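## Task

Dry run EL-3139: remove the lid from the plate and set it on LP1, lying flat within LP1's locators and not upside down. Then carry the plate from the dispenser stage to the reader stage, seated there, oriented so well A1 sits at the corner engraved 'A1'. Everything must stay in place without the robot holding it; release and pull the grippers away at the end.

## Robot and tools

Robot: two 6-joint arms, left_arm and right_arm, each ending in a parallel two-finger gripper. Either arm may be parked out of the way while the other works. Root links in the scene frame: left_arm at (+0.015, +0.287, 0) m, quat_wxyz (+0.999, 0, 0, -0.050); right_arm at (-0.012, -0.291, 0) m, quat_wxyz (+1.000, 0, 0, -0.011).

Scene frame: origin on the table surface midway between the arms, +z up, +x reaching out over the table, and left_arm sits on the +y side. The arm names do not refer to image sides. Printed hand positions may be inaccurate, especially when an arm is stretched far.

Gripper: fingers extend along the hand's +z axis and close along its y axis. end_effector_position is the point between the finger pads, roughly 1 cm short of the tips.

Labware facts: on every labelled item, well A1 is at the short end carrying the label, in the corner farthest from the labelled long side. LP1 and N1 are bench spots named on the deck. The capped bottle next to the DISPENSER is loose and can be knocked over. A move of only a few mm may produce no hand motion. Held parts or loose objects may occasionally get a brief external tug.

execute_actions: argument actions is a list holding zero or one entry. Empty list: just report the state. An action: {"rows": [...], "steps": n}, n from 1 to 15 (15 if omitted), each step being 1/30 s; row k is used on step k and the final row repeats to fill remaining steps. A wait: {"steps": n} with n up to 300, counted from the previous result and including your reply time. Optional pictures (boolean) turns camera images on or off; they come by default. A refused call moves nothing.

Row layout: one list of 14 numbers, each in [-1, 1], always covering both arms: left_arm waist, shoulder, elbow, wrist pitch, wrist yaw, wrist roll, opening, then the same seven for right_arm. The six joint entries are scaled offsets, not positions: they are added to the joint angles in the latest result that reports them (before any such result in a scene, or for later calls within one reply, to the angles at action start). They do not accumulate row to row. Scale: 1.0 equals 1.264 rad waist, 1.32 shoulder, 1.276 elbow, 1.83 wrist pitch, 1.686 wrist yaw, 2.022 wrist roll. Opening is absolute: +1 fully open, -1 closed.

Joint ranges (rad): waist -2.880 to 2.880, shoulder 0.000 to 3.142, elbow 0.000 to 3.019, wrist pitch -1.693 to 1.571, wrist yaw -1.571 to 1.571, wrist roll -2.094 to 2.094. Asking more than 0.019 rad outward past a stated end gets the call refused; real ends may differ by up to 0.019 rad. Targets beyond a real end are clipped there, and "joint sent to its limit" may be reported (possibly about an earlier action). No such line does not prove there is room left.

Speed: each step, a joint's target stays within a fixed lead of its measured angle: 0.264 rad waist, 0.32 shoulder, 0.276 elbow, 0.33 wrist pitch, 0.186 wrist yaw, 0.522 wrist roll. If targets would place the gripper over 70 mm from where it is, all joints of that arm are pulled back proportionally. Big moves therefore need several actions.

Holding still: zero offsets steer back to the reference angles, and arms can droop a bit each action. To keep a pose, send offsets back to the desired angles in the first call of a reply and zeros afterward, enlarging the aim if a joint keeps falling short. Between calls the arms keep heading to the last commanded target until everything nearly stops or a step is HELD; fingers still in motion finish their travel.

Gripping: grip_measured reports finger opening on the command scale; each gripper may read off by about 1 mm, consistently. To hold something, keep commanding below grip_measured: about 0.03 under holds firmly, less holds gently. Pad force tops out near 50 to 62 N (lower on some grippers, and on parts under about 2 mm thick); first contact can spike higher.

Result lines: state line left_arm: … | right_arm: … gives each gripper's position (m) and quat_wxyz in the scene frame. Joint positions and Joint velocities list, per arm, the six joints (rad, rad/s) then the pad gap (m, m/s; 0.094 m fully open). "joint command not followed" means a clearance check altered or blocked targets on some steps; the rest ran. HELD marks steps where your row was partly or wholly not sent. Joint torques follow the joint order, include offsets and noise, and are nonzero in free air. MOTOR HOT appears from 85 °C; at 100 °C that arm and its gripper go limp until cooled (OVER-TEMPERATURE FAULT), so do not hold loads longer than needed.

zoom_image: camera (cam_high, cam_low, cam_left_wrist, cam_right_wrist) and region [x0, y0, x1, y1] in that image's pixels, top-left origin, at most 504 by 504. Image sizes: cam_high and cam_low 672x504, wrist cameras 616x616 (fisheye). Calibration (K, distortion, T_world_to_cam) is provided; fixed cameras may be off by a couple of degrees and millimetres, and wrist camera poses derive from joint readings.

read_manual: optional section "licences"; returns licence text only, no motion.

finished_scene: pass the current scene's number; ends and grades it, cannot be undone, and opens the next task. Replying with no tool call ends all remaining work.

Avoid: dropping or slamming parts, pushing hard, knocking anything (including the bottle) off the table, and letting the arms strike or press on each other. Move smoothly and promptly, then open the gripper and retract before finishing.

Each tool is called after ">>>" in YAML: its name, and indented under it one key for each argument.

## Session

>>> execute_actions:
  actions: []

Scene clock: 0.00 s of 9600.00 s.
left_arm: end_effector_position=(+0.3157, +0.6843, +0.3289) grip_measured=+1.000 end_effector_quat_wxyz=(+0.095, +0.079, +0.644, +0.755) | right_arm: end_effector_position=(+0.7333, -0.0636, +0.3651) grip_measured=+1.000 end_effector_quat_wxyz=(+0.514, +0.573, +0.386, +0.509)
Joint positions: left_arm=[ 0.833  1.248  0.623  0.816 -0.582  1.673  0.094] | right_arm=[0.447 1.866 1.547 0.374 0.623 1.727 0.094]
Joint velocities: left_arm=[-0.005 -0.015  0.022 -0.002 -0.037  0.066  0.   ] | right_arm=[-0.005 -0.005 -0.012  0.007  0.066 -0.022  0.   ]
Joint torques (N m, as the arm reports them, + toward a larger angle): no reading
Motor temperatures (°C, as the motors report them): left_arm=[32 30 31 32 31 30] | right_arm=[31 29 30 29 32 31]

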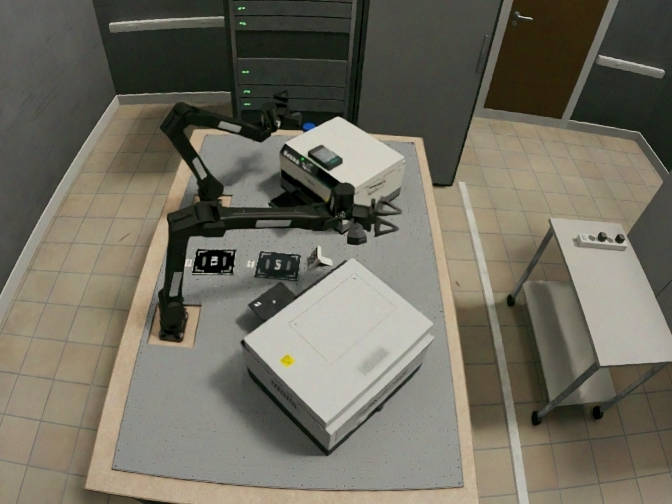

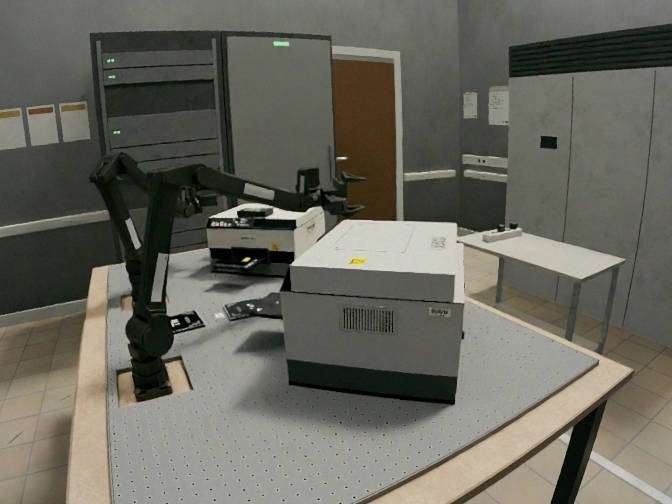

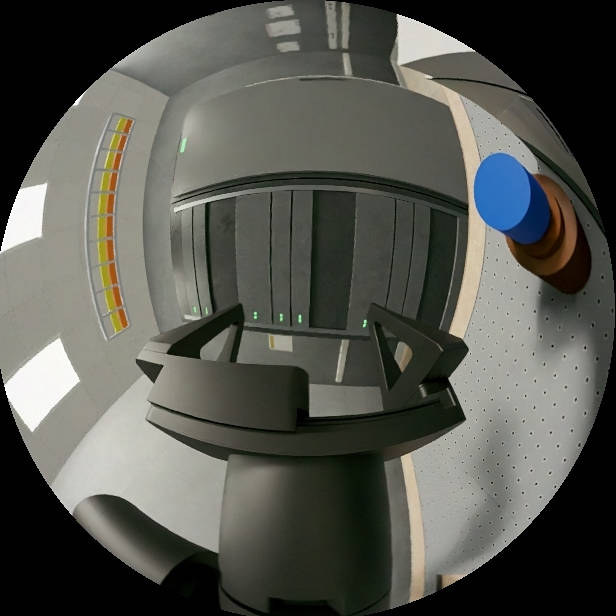

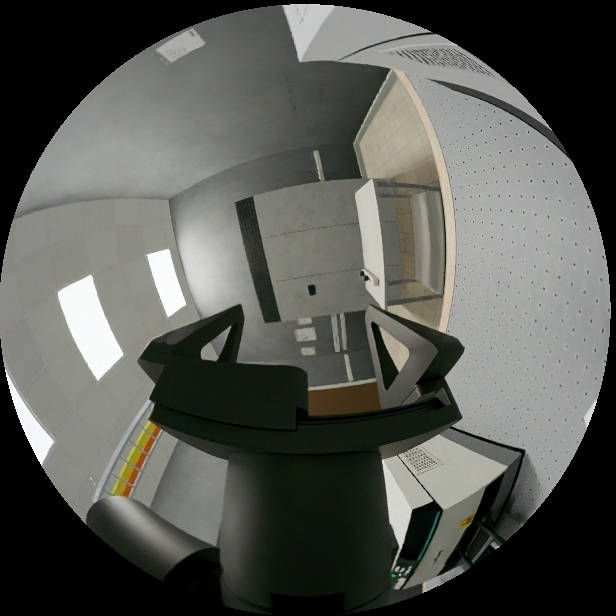

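>>> zoom_image:
  camera: "cam_high"
  region: [150, 110, 420, 340]

>>> zoom_image:
  camera: "cam_low"
  region: [140, 190, 340, 340]

Region (150, 110, 420, 340) of cam_high's 672x504 image, scaled by 1.867, with more detail than that image has; it fills the top 429 rows of this view, and the rest is white.

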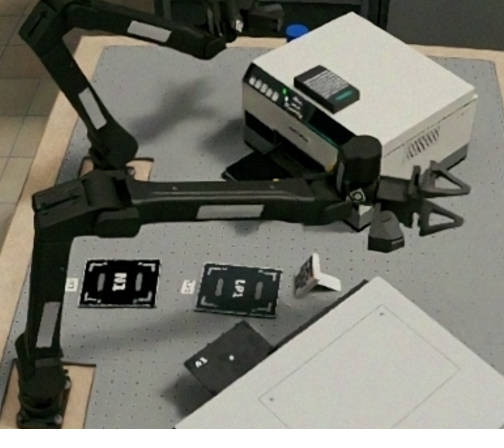

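Region (140, 190, 340, 340) of cam_low's 672x504 image, scaled by 2.520, with more detail than that image has; it fills the top 378 rows of this view, and the rest is white.

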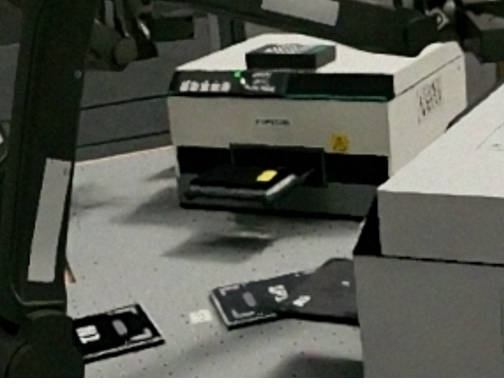

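>>> execute_actions:
  actions:
    - {"rows":[[-0.2,-0.094,0.381,-0.5,0.345,-0.827,1,-0.09,-0.562,-0.343,0,-0.37,-0.854,1]]}
  pictures: false

>>> execute_actions:
  actions:
    - {"steps":30}
  pictures: false

Scene clock: 5.30 s of 9600.00 s.
left_arm: end_effector_position=(+0.4980, +0.5581, +0.3848) grip_measured=+1.000 end_effector_quat_wxyz=(+0.478, +0.175, +0.728, +0.460) | right_arm: end_effector_position=(+0.5865, -0.0943, +0.4478) grip_measured=+1.000 end_effector_quat_wxyz=(+0.573, +0.269, +0.608, +0.479)
Joint positions: left_arm=[ 0.605  1.177  0.934  0.122 -0.025  0.999  0.094] | right_arm=[0.354 1.379 1.126 0.369 0.053 1.106 0.094]
Joint velocities: left_arm=[-0.161 -0.122  0.965 -2.049  0.388 -2.19   0.   ] | right_arm=[-0.015 -0.972 -0.066 -0.002 -0.33  -1.121  0.   ]
Joint torques (N m, as the arm reports them, + toward a larger angle): left_arm=[  1.   -11.71  16.57   1.62  -0.19  -0.11] | right_arm=[ -0.96 -11.51  10.75   2.76  -0.03  -0.12]
Motor temperatures (°C, as the motors report them): left_arm=[32 30 32 32 31 30] | right_arm=[31 30 32 29 32 31]
Steps of this call (steps 1 to 90: nothing new was sent; then 1.80 s passed at rest; steps 91 to 105: all 15 steps of this action). Readings (joint positions):
91: left_arm=[0.830 1.245 0.626 0.798 -0.557 1.648] | right_arm=[0.444 1.856 1.531 0.374 0.579 1.693]
92: left_arm=[0.818 1.241 0.635 0.759 -0.523 1.613] | right_arm=[0.441 1.832 1.489 0.374 0.526 1.646]
94: left_arm=[0.776 1.230 0.660 0.683 -0.452 1.541] | right_arm=[0.426 1.763 1.380 0.374 0.425 1.550]
98: left_arm=[0.686 1.208 0.735 0.512 -0.283 1.377] | right_arm=[0.383 1.608 1.196 0.371 0.236 1.363]
105: the state above

Scene clock: 6.30 s of 9600.00 s.
left_arm: end_effector_position=(+0.4945, +0.5425, +0.4427) grip_measured=+1.000 end_effector_quat_wxyz=(+0.634, -0.179, +0.735, +0.164) | right_arm: end_effector_position=(+0.4904, -0.1229, +0.5821) grip_measured=+1.000 end_effector_quat_wxyz=(+0.810, -0.086, +0.563, +0.139)
Joint positions: left_arm=[ 0.59   1.122  1.062 -0.083 -0.002  0.013  0.094] | right_arm=[0.346 1.12  1.106 0.374 0.002 0.017 0.094]
Joint velocities: left_arm=[-0.015  0.015 -0.022 -0.007 -0.022  0.007  0.   ] | right_arm=[-0.015 -0.005 -0.007 -0.007  0.022 -0.051  0.   ]
Joint torques (N m, as the arm reports them, + toward a larger angle): left_arm=[ 0.6  -9.11 15.09  1.16 -0.07 -0.04] | right_arm=[-1.46 -5.47 11.34  2.44 -0.09 -0.08]
Motor temperatures (°C, as the motors report them): left_arm=[32 30 32 32 31 30] | right_arm=[31 30 32 29 32 31]
Steps of this call (steps 1 to 30: the robot went on to your last target). Readings (joint positions):
1: left_arm=[0.600 1.173 0.966 0.060 -0.014 0.920] | right_arm=[0.354 1.346 1.124 0.369 0.040 1.064]
2: left_arm=[0.596 1.167 0.994 0.011 -0.007 0.832] | right_arm=[0.354 1.313 1.123 0.369 0.030 1.015]
4: left_arm=[0.591 1.154 1.036 -0.048 -0.003 0.640] | right_arm=[0.354 1.245 1.120 0.369 0.013 0.886]
8: left_arm=[0.590 1.127 1.062 -0.074 -0.002 0.289] | right_arm=[0.349 1.120 1.118 0.370 0.002 0.506]
30: the state above

>>> execute_actions:
  actions:
    - {"rows":[[-0.253,0,0.05,-0.805,0,0,1,0,0,0,-1,0,0,1]]}
  pictures: false

>>> execute_actions:
  actions:
    - {"steps":35}

Scene clock: 7.23 s of 9600.00 s.
left_arm: end_effector_position=(+0.3755, +0.3427, +0.2624) grip_measured=+1.000 end_effector_quat_wxyz=(+0.133, -0.060, +0.989, +0.016) | right_arm: end_effector_position=(+0.3600, -0.1667, +0.2685) grip_measured=+1.000 end_effector_quat_wxyz=(+0.193, -0.151, +0.969, +0.032)
Joint positions: left_arm=[ 0.252  1.12   1.116 -1.299 -0.008  0.031  0.094] | right_arm=[ 0.346  1.116  1.103 -1.164  0.002  0.014  0.094]
Joint velocities: left_arm=[ 0.122 -0.024  0.247 -2.977  0.139 -0.037  0.   ] | right_arm=[-0.015 -0.015  0.002 -3.192  0.022 -0.022  0.   ]
Joint torques (N m, as the arm reports them, + toward a larger angle): left_arm=[ 1.61 -7.96  9.4   0.29 -0.08 -0.13] | right_arm=[-0.38 -4.91 10.74  2.35  0.03  0.11]
Motor temperatures (°C, as the motors report them): left_arm=[32 30 33 32 31 30] | right_arm=[31 30 32 29 32 31]
From where the robot then was, a joint's target lay farther than a number of 1.0 reaches, so one or more steps of this call were cut to that.
Steps of this call (steps 1 to 13: the robot went on to your last target; steps 14 to 28: all 15 steps of this action). Readings (joint positions):
14: left_arm=[0.582 1.122 1.064 -0.111 -0.006 0.011] | right_arm=[0.346 1.119 1.107 0.324 0.002 0.014]
15: left_arm=[0.562 1.121 1.067 -0.167 -0.009 0.011] | right_arm=[0.346 1.111 1.111 0.218 0.002 0.014]
17: left_arm=[0.489 1.120 1.067 -0.278 -0.009 0.011] | right_arm=[0.346 1.105 1.111 0.009 0.002 0.014]
21: left_arm=[0.307 1.121 1.072 -0.617 -0.001 0.011] | right_arm=[0.346 1.109 1.108 -0.417 0.002 0.014]
28: the state above

Scene clock: 8.40 s of 9600.00 s.
left_arm: end_effector_position=(+0.3161, +0.3353, +0.2538) grip_measured=+1.000 end_effector_quat_wxyz=(+0.013, -0.068, +0.998, +0.003) | right_arm: end_effector_position=(+0.2942, -0.1888, +0.2480) grip_measured=+1.000 end_effector_quat_wxyz=(+0.050, -0.154, +0.987, +0.008)
Joint positions: left_arm=[ 0.259  1.117  1.114 -1.542 -0.004  0.023  0.094] | right_arm=[ 0.346  1.116  1.095 -1.448  0.002  0.014  0.094]
Joint velocities: left_arm=[-0.015 -0.005 -0.007  0.017  0.051  0.081  0.   ] | right_arm=[ 0.005 -0.005  0.007 -0.002  0.037  0.037  0.   ]
Joint torques (N m, as the arm reports them, + toward a larger angle): left_arm=[ 2.33 -6.24 10.52 -0.59 -0.09 -0.12] | right_arm=[-0.41 -4.54 10.84  0.77  0.03  0.11]
Motor temperatures (°C, as the motors report them): left_arm=[32 30 33 32 31 30] | right_arm=[31 30 32 29 32 31]
Steps of this call (steps 1 to 30: the robot went on to your last target; steps 31 to 35: nothing new was sent). Readings (joint positions):
1: left_arm=[0.255 1.118 1.118 -1.388 -0.006 0.029] | right_arm=[0.346 1.116 1.101 -1.265 0.002 0.014]
2: left_arm=[0.258 1.117 1.116 -1.455 -0.005 0.028] | right_arm=[0.346 1.116 1.099 -1.344 0.002 0.014]
4: left_arm=[0.259 1.117 1.114 -1.519 -0.005 0.026] | right_arm=[0.346 1.116 1.095 -1.422 0.002 0.014]
8: left_arm=[0.259 1.117 1.114 -1.540 -0.004 0.024] | right_arm=[0.346 1.116 1.095 -1.447 0.002 0.014]
35: the state above
All arms were judged still, so your last target was given up. Only a new action makes them travel on or press farther. Fingers that are still opening or closing keep moving.
camera_calibration (this result's frames):
cam_left_wrist: T_world_to_cam=[[0.134698, -0.99081, -0.0123081, 0.294459], [-0.812259, -0.117522, 0.571336, 0.15869], [-0.567532, -0.0669605, -0.820624, 0.538823], [0, 0, 0, 1]] pos_world=[0.395033, 0.346483, 0.35513]
cam_right_wrist: T_world_to_cam=[[0.309769, -0.950692, -0.0151236, -0.266798], [-0.817668, -0.274475, 0.506046, 0.0680603], [-0.485245, -0.144391, -0.862374, 0.456635], [0, 0, 0, 1]] pos_world=[0.359876, -0.169028, 0.355313]

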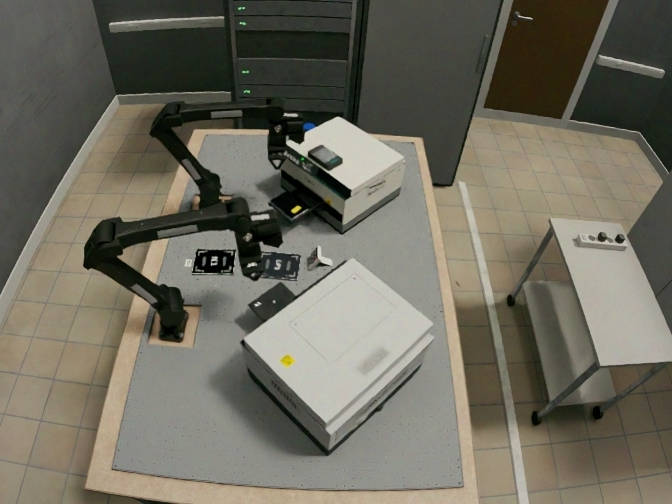

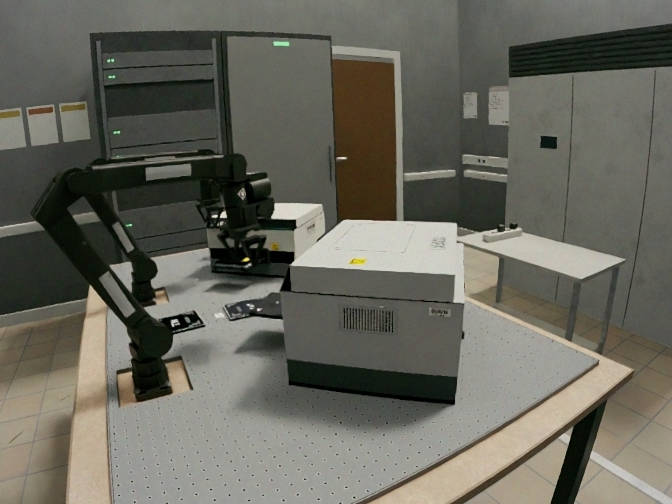

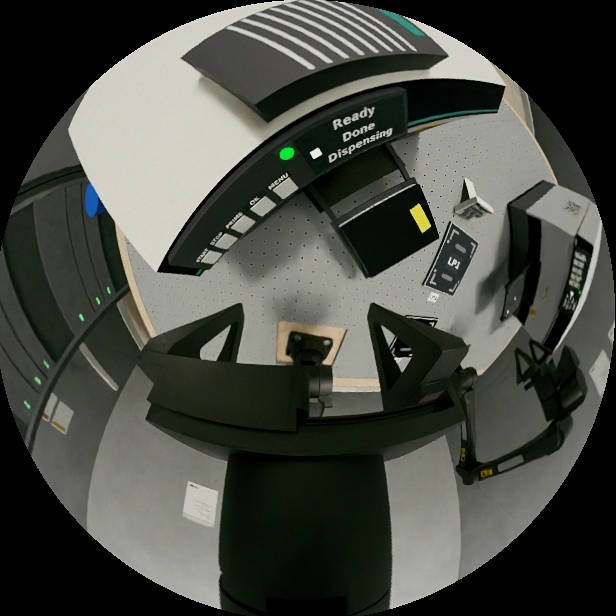

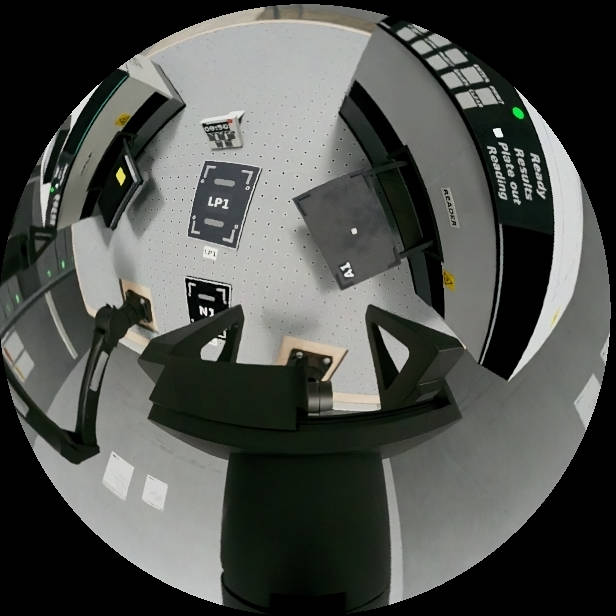

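>>> zoom_image:
  camera: "cam_left_wrist"
  region: [290, 130, 490, 310]

>>> zoom_image:
  camera: "cam_right_wrist"
  region: [270, 140, 450, 310]

>>> zoom_image:
  camera: "cam_right_wrist"
  region: [60, 100, 270, 270]

>>> zoom_image:
  camera: "cam_high"
  region: [240, 170, 360, 330]

Region (290, 130, 490, 310) of cam_left_wrist's 616x616 image, scaled by 2.520, with more detail than that image has; it fills the top 454 rows of this view, and the rest is white.

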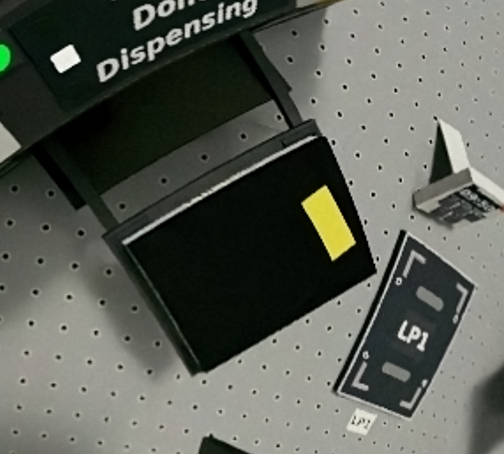

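Region (270, 140, 450, 310) of cam_right_wrist's 616x616 image, scaled by 2.800, with more detail than that image has.

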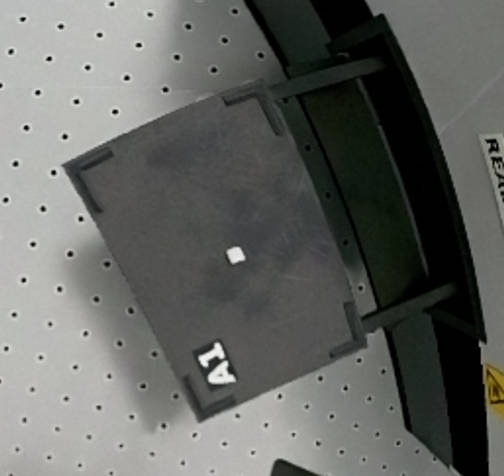

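Region (60, 100, 270, 270) of cam_right_wrist's 616x616 image, scaled by 2.400, with more detail than that image has; it fills the top 408 rows of this view, and the rest is white.

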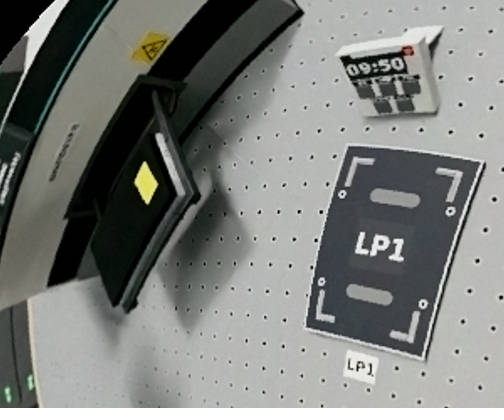

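Region (240, 170, 360, 330) of cam_high's 672x504 image, scaled by 3.150, with more detail than that image has; it fills the left 378 columns of this view, and the rest is white.

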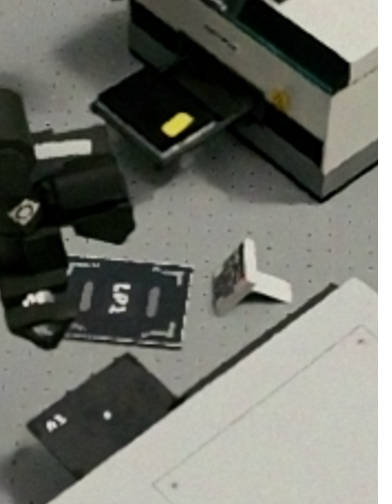

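>>> execute_actions:
  actions:
    - {"rows":[[-0.14,0.04,0.01,0.03,0,0.1,1,0,-0.2,-0.1,0.3,0,0,1],[-0.14,0.04,0.01,0.03,0,0.1,1,0,-0.2,-0.1,0.3,0,0,1],[-0.14,0.04,0.01,0.03,0,0.1,1,0,-0.2,-0.1,0.3,0,0,1],[-0.278,0.08,0.02,0.05,0,0.2,1,0,-0.4,-0.2,0.6,0,0,1],[-0.278,0.08,0.02,0.05,0,0.2,1,0,-0.4,-0.2,0.6,0,0,1],[-0.278,0.08,0.02,0.05,0,0.2,1,0,-0.4,-0.2,0.6,0,0,1],[-0.278,0.17,0.045,0.084,0,0.3,1,0,-0.54,-0.39,1,0,0,1]]}
  pictures: false

>>> execute_actions:
  actions:
    - {"steps":30}

Scene clock: 16.33 s of 9600.00 s.
left_arm: end_effector_position=(+0.3734, +0.2109, +0.1786) grip_measured=+1.000 end_effector_quat_wxyz=(-0.035, +0.377, +0.925, -0.005) | right_arm: end_effector_position=(+0.2684, -0.1974, +0.4812) grip_measured=+1.000 end_effector_quat_wxyz=(+0.786, -0.093, +0.597, +0.134)
Joint positions: left_arm=[-0.108  1.37   1.128 -1.399 -0.002  0.566  0.094] | right_arm=[0.346 0.345 0.589 0.03  0.002 0.014 0.094]
Joint velocities: left_arm=[ 0.063 -0.024  0.002 -0.002  0.066  0.388  0.   ] | right_arm=[-0.005  0.444 -0.007  3.153  0.022 -0.037  0.   ]
Joint torques (N m, as the arm reports them, + toward a larger angle): left_arm=[  2.73 -12.02  12.83   0.75  -0.23   0.14] | right_arm=[-0.41  4.33 11.57  2.01  0.03  0.07]
Motor temperatures (°C, as the motors report them): left_arm=[32 30 33 32 31 30] | right_arm=[31 30 33 29 32 31]
Steps of this call (steps 1 to 90: nothing new was sent; then 4.43 s passed at rest; steps 91 to 105: all 15 steps of this action). Readings (joint positions):
91: left_arm=[0.249 1.119 1.114 -1.537 -0.009 0.047] | right_arm=[0.346 1.098 1.077 -1.396 0.002 0.014]
92: left_arm=[0.220 1.123 1.114 -1.526 -0.011 0.080] | right_arm=[0.346 1.058 1.032 -1.277 0.002 0.014]
94: left_arm=[0.130 1.141 1.114 -1.507 -0.009 0.145] | right_arm=[0.346 0.944 0.944 -1.069 0.002 0.014]
98: left_arm=[-0.078 1.225 1.120 -1.449 -0.002 0.359] | right_arm=[0.346 0.610 0.758 -0.679 0.002 0.014]
105: the state above

Scene clock: 17.33 s of 9600.00 s.
left_arm: end_effector_position=(+0.3733, +0.2123, +0.1819) grip_measured=+1.000 end_effector_quat_wxyz=(-0.030, +0.400, +0.916, -0.005) | right_arm: end_effector_position=(+0.2552, -0.2019, +0.5429) grip_measured=+1.000 end_effector_quat_wxyz=(+0.862, -0.074, +0.479, +0.147)
Joint positions: left_arm=[-0.104  1.361  1.129 -1.399 -0.002  0.62   0.094] | right_arm=[0.346 0.395 0.589 0.365 0.002 0.014 0.094]
Joint velocities: left_arm=[ 0.005 -0.005  0.007 -0.007 -0.051  0.007  0.   ] | right_arm=[-0.005  0.015  0.002 -0.017 -0.022  0.022  0.   ]
Joint torques (N m, as the arm reports them, + toward a larger angle): left_arm=[  1.76 -11.47  12.72   0.59  -0.15   0.14] | right_arm=[-0.39  2.61 11.39  2.93  0.03  0.08]
Motor temperatures (°C, as the motors report them): left_arm=[32 30 34 32 31 30] | right_arm=[31 30 33 29 32 31]
Steps of this call (steps 1 to 30: the robot went on to your last target). Readings (joint positions):
1: left_arm=[-0.106 1.368 1.128 -1.399 -0.002 0.577] | right_arm=[0.346 0.361 0.589 0.133 0.002 0.014]
2: left_arm=[-0.105 1.365 1.129 -1.399 -0.002 0.586] | right_arm=[0.346 0.377 0.589 0.223 0.002 0.014]
4: left_arm=[-0.104 1.362 1.129 -1.399 -0.002 0.598] | right_arm=[0.346 0.392 0.589 0.325 0.002 0.014]
8: left_arm=[-0.104 1.361 1.129 -1.399 -0.002 0.611] | right_arm=[0.346 0.395 0.589 0.363 0.002 0.014]
30: the state above
All arms were judged still, so your last target was given up. Only a new action makes them travel on or press farther. Fingers that are still opening or closing keep moving.
camera_calibration (this result's frames):
cam_left_wrist: T_world_to_cam=[[-0.734284, -0.678351, 0.0258356, 0.415154], [-0.513646, 0.580076, 0.632203, -0.0388963], [-0.443842, 0.450946, -0.774372, 0.339525], [0, 0, 0, 1]] pos_world=[0.435557, 0.151075, 0.276783]
cam_right_wrist: T_world_to_cam=[[0.335075, -0.94219, -0.00149608, -0.274853], [-0.0696436, -0.0231841, -0.997302, 0.559396], [0.939614, 0.334275, -0.0733859, -0.00518612], [0, 0, 0, 1]] pos_world=[0.135928, -0.244261, 0.557095]

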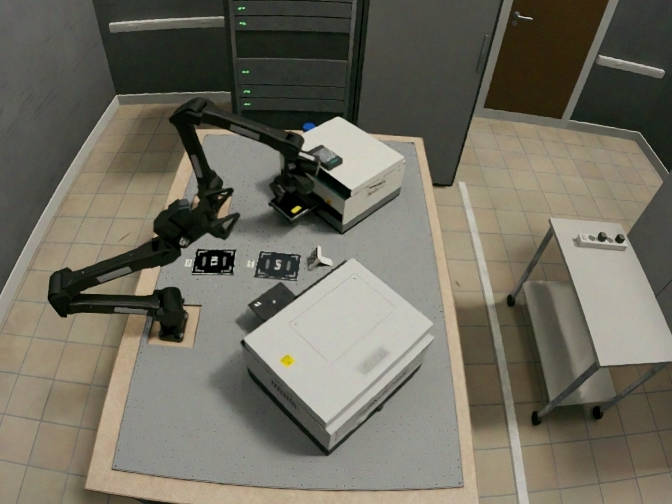

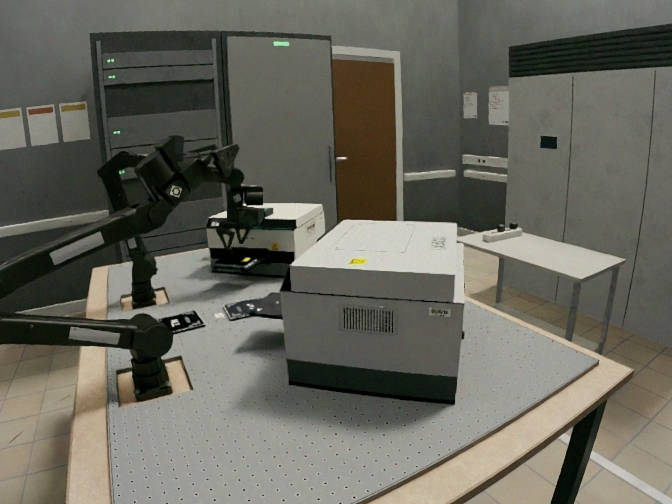

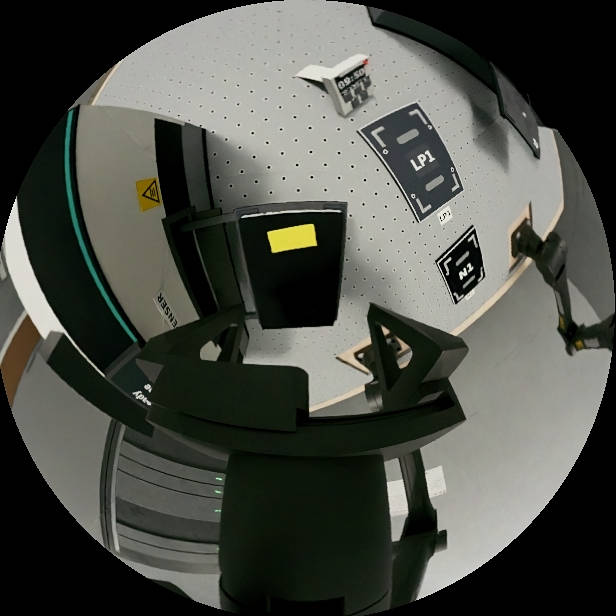

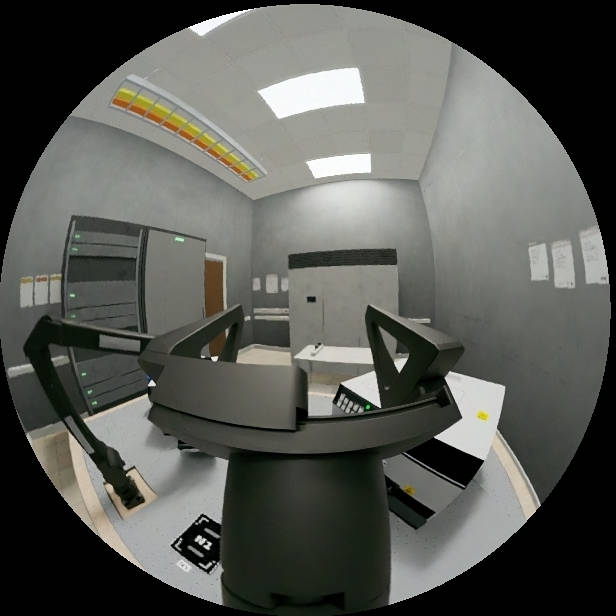

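>>> execute_actions:
  actions:
    - {"rows":[[0.004,0,-0.025,0.04,0,-0.01,1,0,0,0,0,0,0,1],[0.004,0,-0.025,0.04,0,-0.01,1,0,0,0,0,0,0,1],[0.004,0,-0.025,0.04,0,-0.01,1,0,0,0,0,0,0,1],[0.008,-0.005,-0.05,0.085,0,-0.02,1,0,0,0,0,0,0,1]]}

Scene clock: 20.57 s of 9600.00 s.
left_arm: end_effector_position=(+0.3852, +0.2098, +0.1589) grip_measured=+1.000 end_effector_quat_wxyz=(+0.008, +0.387, +0.922, +0.003) | right_arm: end_effector_position=(+0.2552, -0.2019, +0.5429) grip_measured=+1.000 end_effector_quat_wxyz=(+0.862, -0.074, +0.479, +0.147)
Joint positions: left_arm=[-0.104  1.358  1.065 -1.261 -0.002  0.591  0.094] | right_arm=[0.346 0.395 0.589 0.365 0.002 0.014 0.094]
Joint velocities: left_arm=[-0.005 -0.034  0.017  0.007  0.022 -0.037  0.   ] | right_arm=[-0.015 -0.005  0.002  0.022 -0.022 -0.037  0.   ]
Joint torques (N m, as the arm reports them, + toward a larger angle): left_arm=[ 2.25 -9.92  9.16  1.25 -0.18 -0.09] | right_arm=[-0.4   2.1  10.73  2.2   0.03  0.08]
Motor temperatures (°C, as the motors report them): left_arm=[32 31 34 32 31 30] | right_arm=[31 30 33 29 32 31]
Steps of this call (steps 1 to 82: nothing new was sent; steps 83 to 97: all 15 steps of this action). Readings (joint positions):
83: left_arm=[-0.104 1.361 1.125 -1.391 -0.002 0.618] | right_arm=[0.346 0.395 0.589 0.365 0.002 0.014]
84: left_arm=[-0.104 1.360 1.120 -1.372 -0.002 0.616] | right_arm=[0.346 0.395 0.589 0.365 0.002 0.014]
86: left_arm=[-0.104 1.360 1.103 -1.337 -0.002 0.611] | right_arm=[0.346 0.395 0.589 0.365 0.002 0.014]
90: left_arm=[-0.104 1.358 1.068 -1.269 -0.002 0.598] | right_arm=[0.346 0.395 0.589 0.365 0.002 0.014]
97: the state above
camera_calibration (this result's frames):
cam_left_wrist: T_world_to_cam=[[-0.714834, -0.69904, -0.0188518, 0.426735], [-0.576333, 0.573658, 0.582027, 0.0166079], [-0.396046, 0.426918, -0.812951, 0.320867], [0, 0, 0, 1]] pos_world=[0.441695, 0.151794, 0.259227]
cam_right_wrist: T_world_to_cam=[[0.335075, -0.94219, -0.00149608, -0.274853], [-0.0696436, -0.0231841, -0.997302, 0.559396], [0.939614, 0.334275, -0.0733859, -0.00518612], [0, 0, 0, 1]] pos_world=[0.135928, -0.244261, 0.557095]

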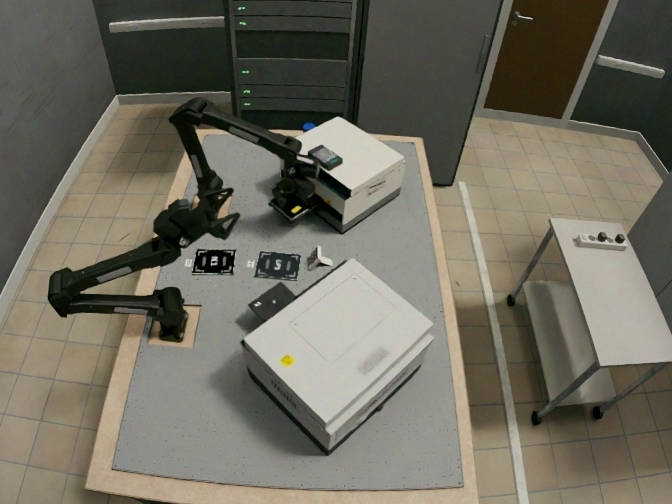

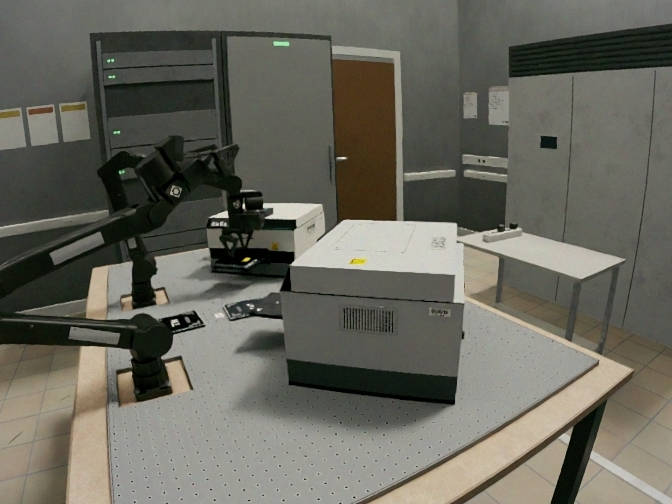

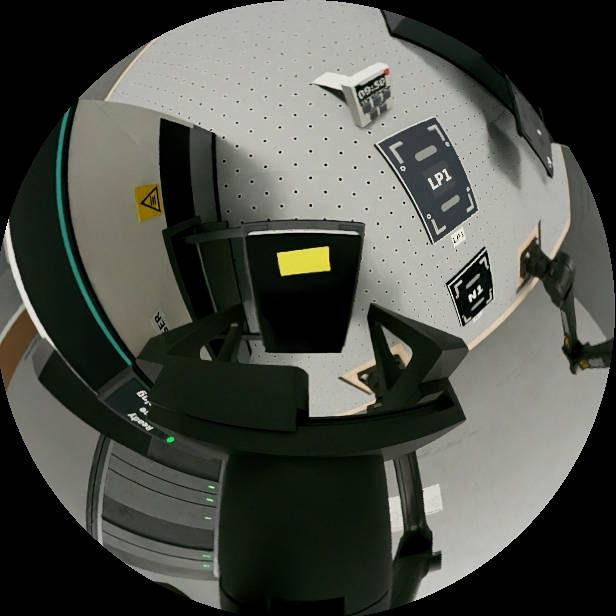

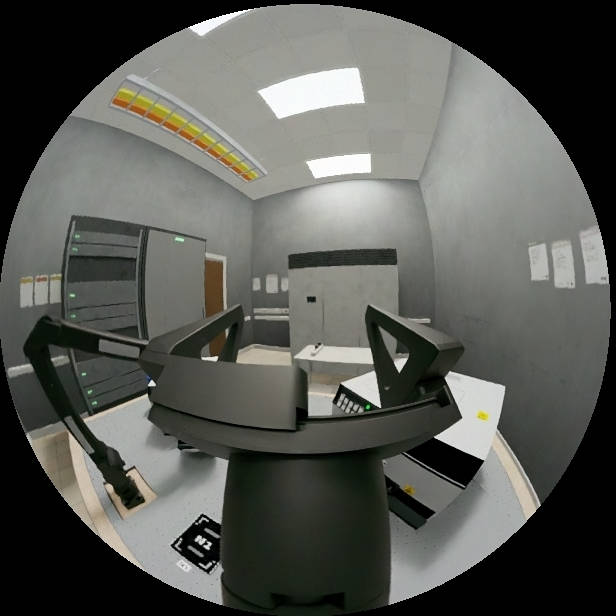

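>>> execute_actions:
  actions:
    - {"rows":[[0,0.007,-0.017,0.017,0,0,1,0,0,0,0,0,0,1],[0,0.007,-0.017,0.017,0,0,1,0,0,0,0,0,0,1],[0,0.007,-0.017,0.017,0,0,1,0,0,0,0,0,0,1],[0,0.0134,-0.034,0.038,0,0,1,0,0,0,0,0,0,1]]}

>>> zoom_image:
  camera: "cam_left_wrist"
  region: [200, 200, 420, 400]

>>> zoom_image:
  camera: "cam_low"
  region: [200, 220, 290, 290]

Scene clock: 23.03 s of 9600.00 s.
left_arm: end_effector_position=(+0.3830, +0.2103, +0.1422) grip_measured=+1.000 end_effector_quat_wxyz=(+0.011, +0.386, +0.922, +0.003) | right_arm: end_effector_position=(+0.2552, -0.2019, +0.5429) grip_measured=+1.000 end_effector_quat_wxyz=(+0.862, -0.074, +0.479, +0.147)
Joint positions: left_arm=[-0.104  1.363  1.024 -1.208 -0.002  0.589  0.094] | right_arm=[0.346 0.395 0.589 0.365 0.002 0.014 0.094]
Joint velocities: left_arm=[-0.015 -0.015 -0.012 -0.002  0.037  0.007  0.   ] | right_arm=[-0.024 -0.015 -0.002  0.017 -0.022  0.007  0.   ]
Joint torques (N m, as the arm reports them, + toward a larger angle): left_arm=[ 1.07 -9.59  9.03  0.84 -0.13  0.05] | right_arm=[-0.37  2.11 10.74  2.2   0.04  0.08]
Motor temperatures (°C, as the motors report them): left_arm=[32 31 34 32 31 30] | right_arm=[31 30 33 29 32 31]
Steps of this call (steps 1 to 15: the robot went on to your last target; steps 16 to 59: nothing new was sent; steps 60 to 74: all 15 steps of this action). Readings (joint positions):
60: left_arm=[-0.104 1.358 1.064 -1.258 -0.002 0.589] | right_arm=[0.346 0.395 0.589 0.365 0.002 0.014]
61: left_arm=[-0.104 1.358 1.061 -1.253 -0.002 0.589] | right_arm=[0.346 0.395 0.589 0.365 0.002 0.014]
63: left_arm=[-0.104 1.358 1.050 -1.241 -0.002 0.589] | right_arm=[0.346 0.395 0.589 0.365 0.002 0.014]
67: left_arm=[-0.104 1.362 1.026 -1.212 -0.002 0.589] | right_arm=[0.346 0.395 0.589 0.365 0.002 0.014]
74: the state above
camera_calibration (this result's frames):
cam_left_wrist: T_world_to_cam=[[-0.713368, -0.70043, -0.0224358, 0.425395], [-0.581107, 0.57334, 0.577578, 0.0272944], [-0.391689, 0.425063, -0.816027, 0.305394], [0, 0, 0, 1]] pos_world=[0.438944, 0.152499, 0.242989]
cam_right_wrist: T_world_to_cam=[[0.335075, -0.94219, -0.00149608, -0.274853], [-0.0696436, -0.0231841, -0.997302, 0.559396], [0.939614, 0.334275, -0.0733859, -0.00518612], [0, 0, 0, 1]] pos_world=[0.135928, -0.244261, 0.557095]

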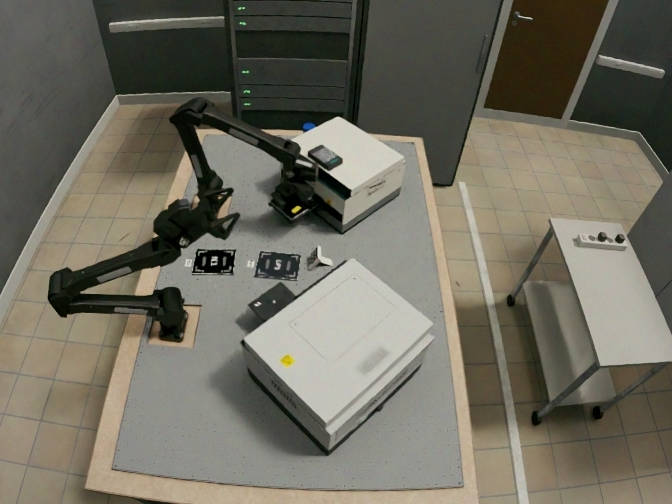

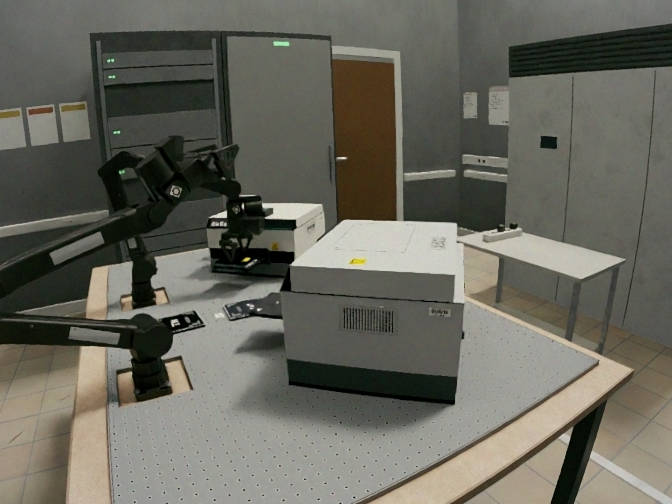

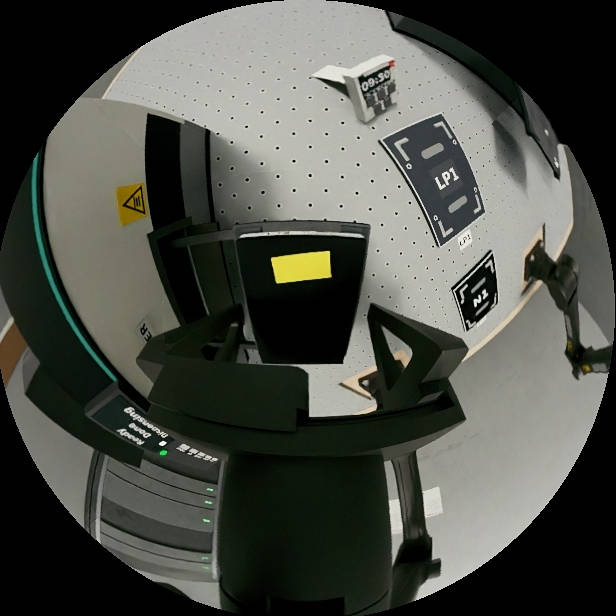

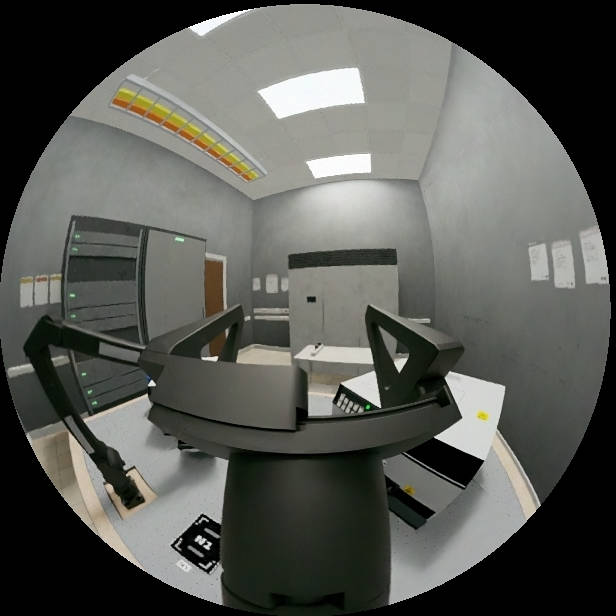

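Region (200, 200, 420, 400) of cam_left_wrist's 616x616 image, scaled by 2.291, with more detail than that image has; it fills the top 458 rows of this view, and the rest is white.

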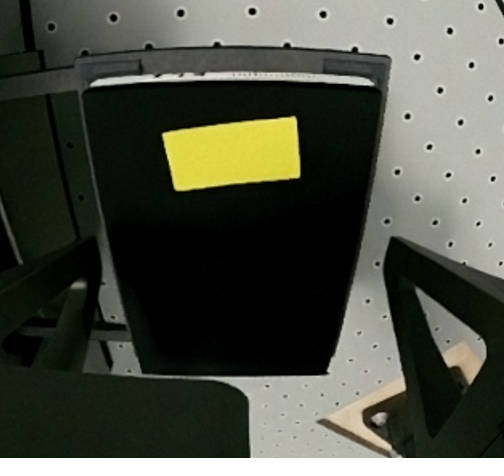

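Region (200, 220, 290, 290) of cam_low's 672x504 image, scaled by 5.600, with more detail than that image has.

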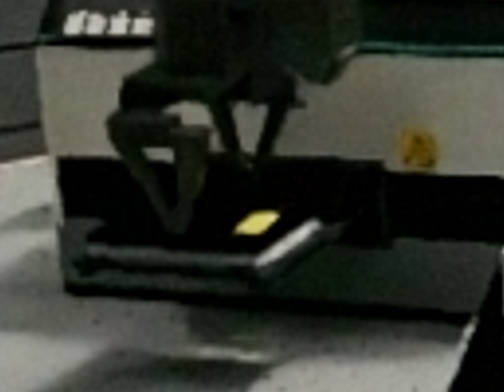

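>>> execute_actions:
  actions:
    - {"rows":[[0.006,0,0,0.02,0,0,1,0,0,0,0,0,0,1],[0.006,0,0,0.02,0,0,1,0,0,0,0,0,0,1],[0.006,0,0,0.02,0,0,1,0,0,0,0,0,0,1],[0.006,0,0,0.02,0,0,1,0,0,0,0,0,0,1],[0.006,0.024,-0.003,0.02,0,0,1,0,0,0,0,0,0,1]]}

>>> zoom_image:
  camera: "cam_left_wrist"
  region: [200, 200, 420, 400]

>>> zoom_image:
  camera: "cam_low"
  region: [200, 220, 290, 290]

Scene clock: 25.37 s of 9600.00 s.
left_arm: end_effector_position=(+0.3878, +0.2093, +0.1364) grip_measured=+1.000 end_effector_quat_wxyz=(+0.013, +0.386, +0.922, +0.004) | right_arm: end_effector_position=(+0.2552, -0.2019, +0.5429) grip_measured=+1.000 end_effector_quat_wxyz=(+0.862, -0.074, +0.479, +0.147)
Joint positions: left_arm=[-0.104  1.379  1.024 -1.189 -0.002  0.589  0.094] | right_arm=[0.346 0.395 0.589 0.365 0.002 0.014 0.094]
Joint velocities: left_arm=[-0.015 -0.005 -0.007 -0.012 -0.066 -0.081  0.   ] | right_arm=[-0.005 -0.005 -0.002  0.002 -0.081  0.022  0.   ]
Joint torques (N m, as the arm reports them, + toward a larger angle): left_arm=[ 2.41 -8.91  8.8   1.05 -0.11  0.02] | right_arm=[-0.42  2.1  10.73  2.2   0.03  0.08]
Motor temperatures (°C, as the motors report them): left_arm=[32 31 34 32 31 30] | right_arm=[31 30 33 29 32 31]
Steps of this call (steps 1 to 15: the robot went on to your last target; steps 16 to 55: nothing new was sent; steps 56 to 70: all 15 steps of this action). Readings (joint positions):
56: left_arm=[-0.104 1.363 1.024 -1.205 -0.002 0.589] | right_arm=[0.346 0.395 0.589 0.365 0.002 0.014]
57: left_arm=[-0.104 1.363 1.024 -1.200 -0.002 0.589] | right_arm=[0.346 0.395 0.589 0.365 0.002 0.014]
59: left_arm=[-0.104 1.363 1.024 -1.192 -0.002 0.589] | right_arm=[0.346 0.395 0.589 0.365 0.002 0.014]
63: left_arm=[-0.104 1.371 1.024 -1.189 -0.002 0.589] | right_arm=[0.346 0.395 0.589 0.365 0.002 0.014]
70: the state above
camera_calibration (this result's frames):
cam_left_wrist: T_world_to_cam=[[-0.713308, -0.700443, -0.0239214, 0.428187], [-0.582615, 0.573653, 0.575745, 0.0348323], [-0.389554, 0.424621, -0.817279, 0.302355], [0, 0, 0, 1]] pos_world=[0.443507, 0.151553, 0.237297]
cam_right_wrist: T_world_to_cam=[[0.335075, -0.94219, -0.00149608, -0.274853], [-0.0696436, -0.0231841, -0.997302, 0.559396], [0.939614, 0.334275, -0.0733859, -0.00518612], [0, 0, 0, 1]] pos_world=[0.135928, -0.244261, 0.557095]

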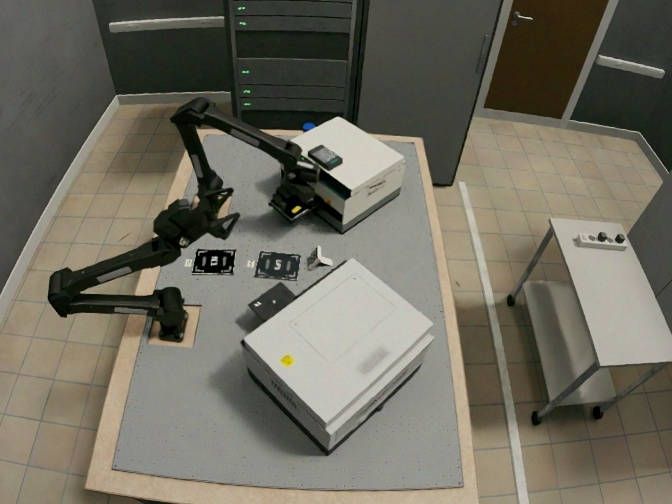

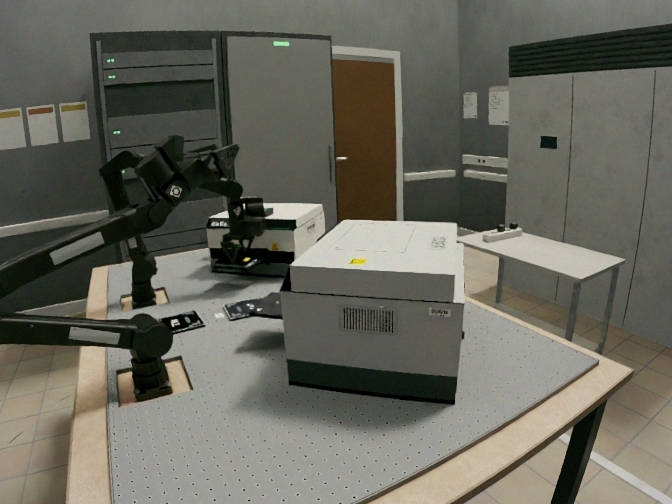

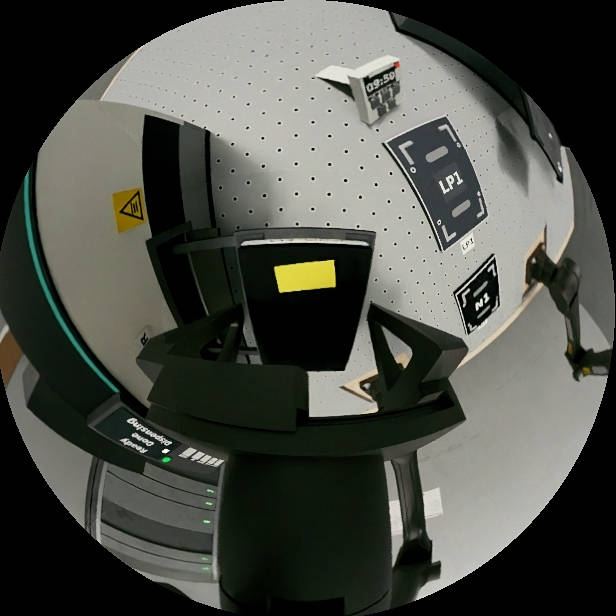

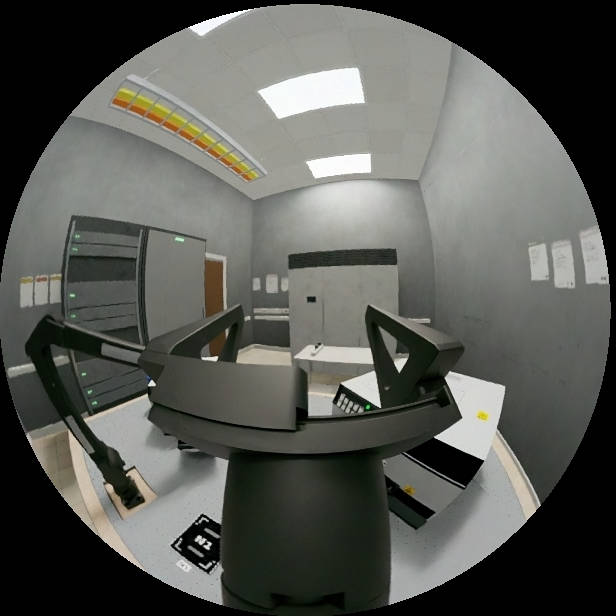

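Region (200, 200, 420, 400) of cam_left_wrist's 616x616 image, scaled by 2.291, with more detail than that image has; it fills the top 458 rows of this view, and the rest is white.

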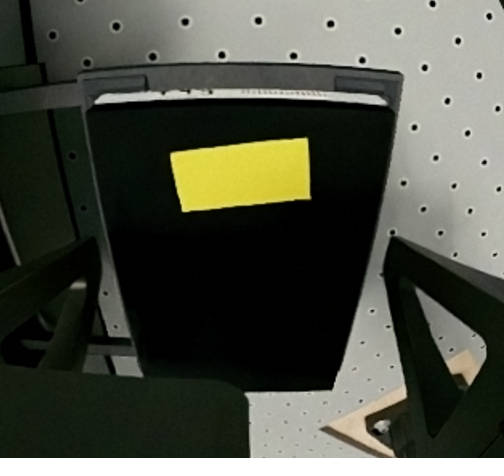

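Region (200, 220, 290, 290) of cam_low's 672x504 image, scaled by 5.600, with more detail than that image has.

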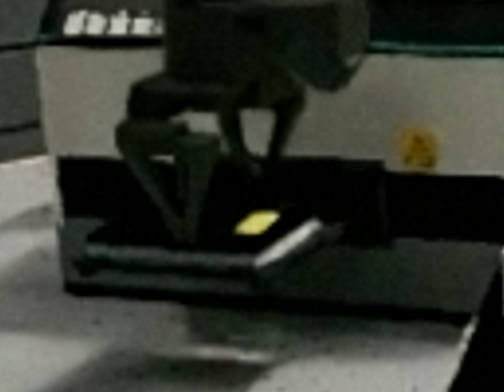

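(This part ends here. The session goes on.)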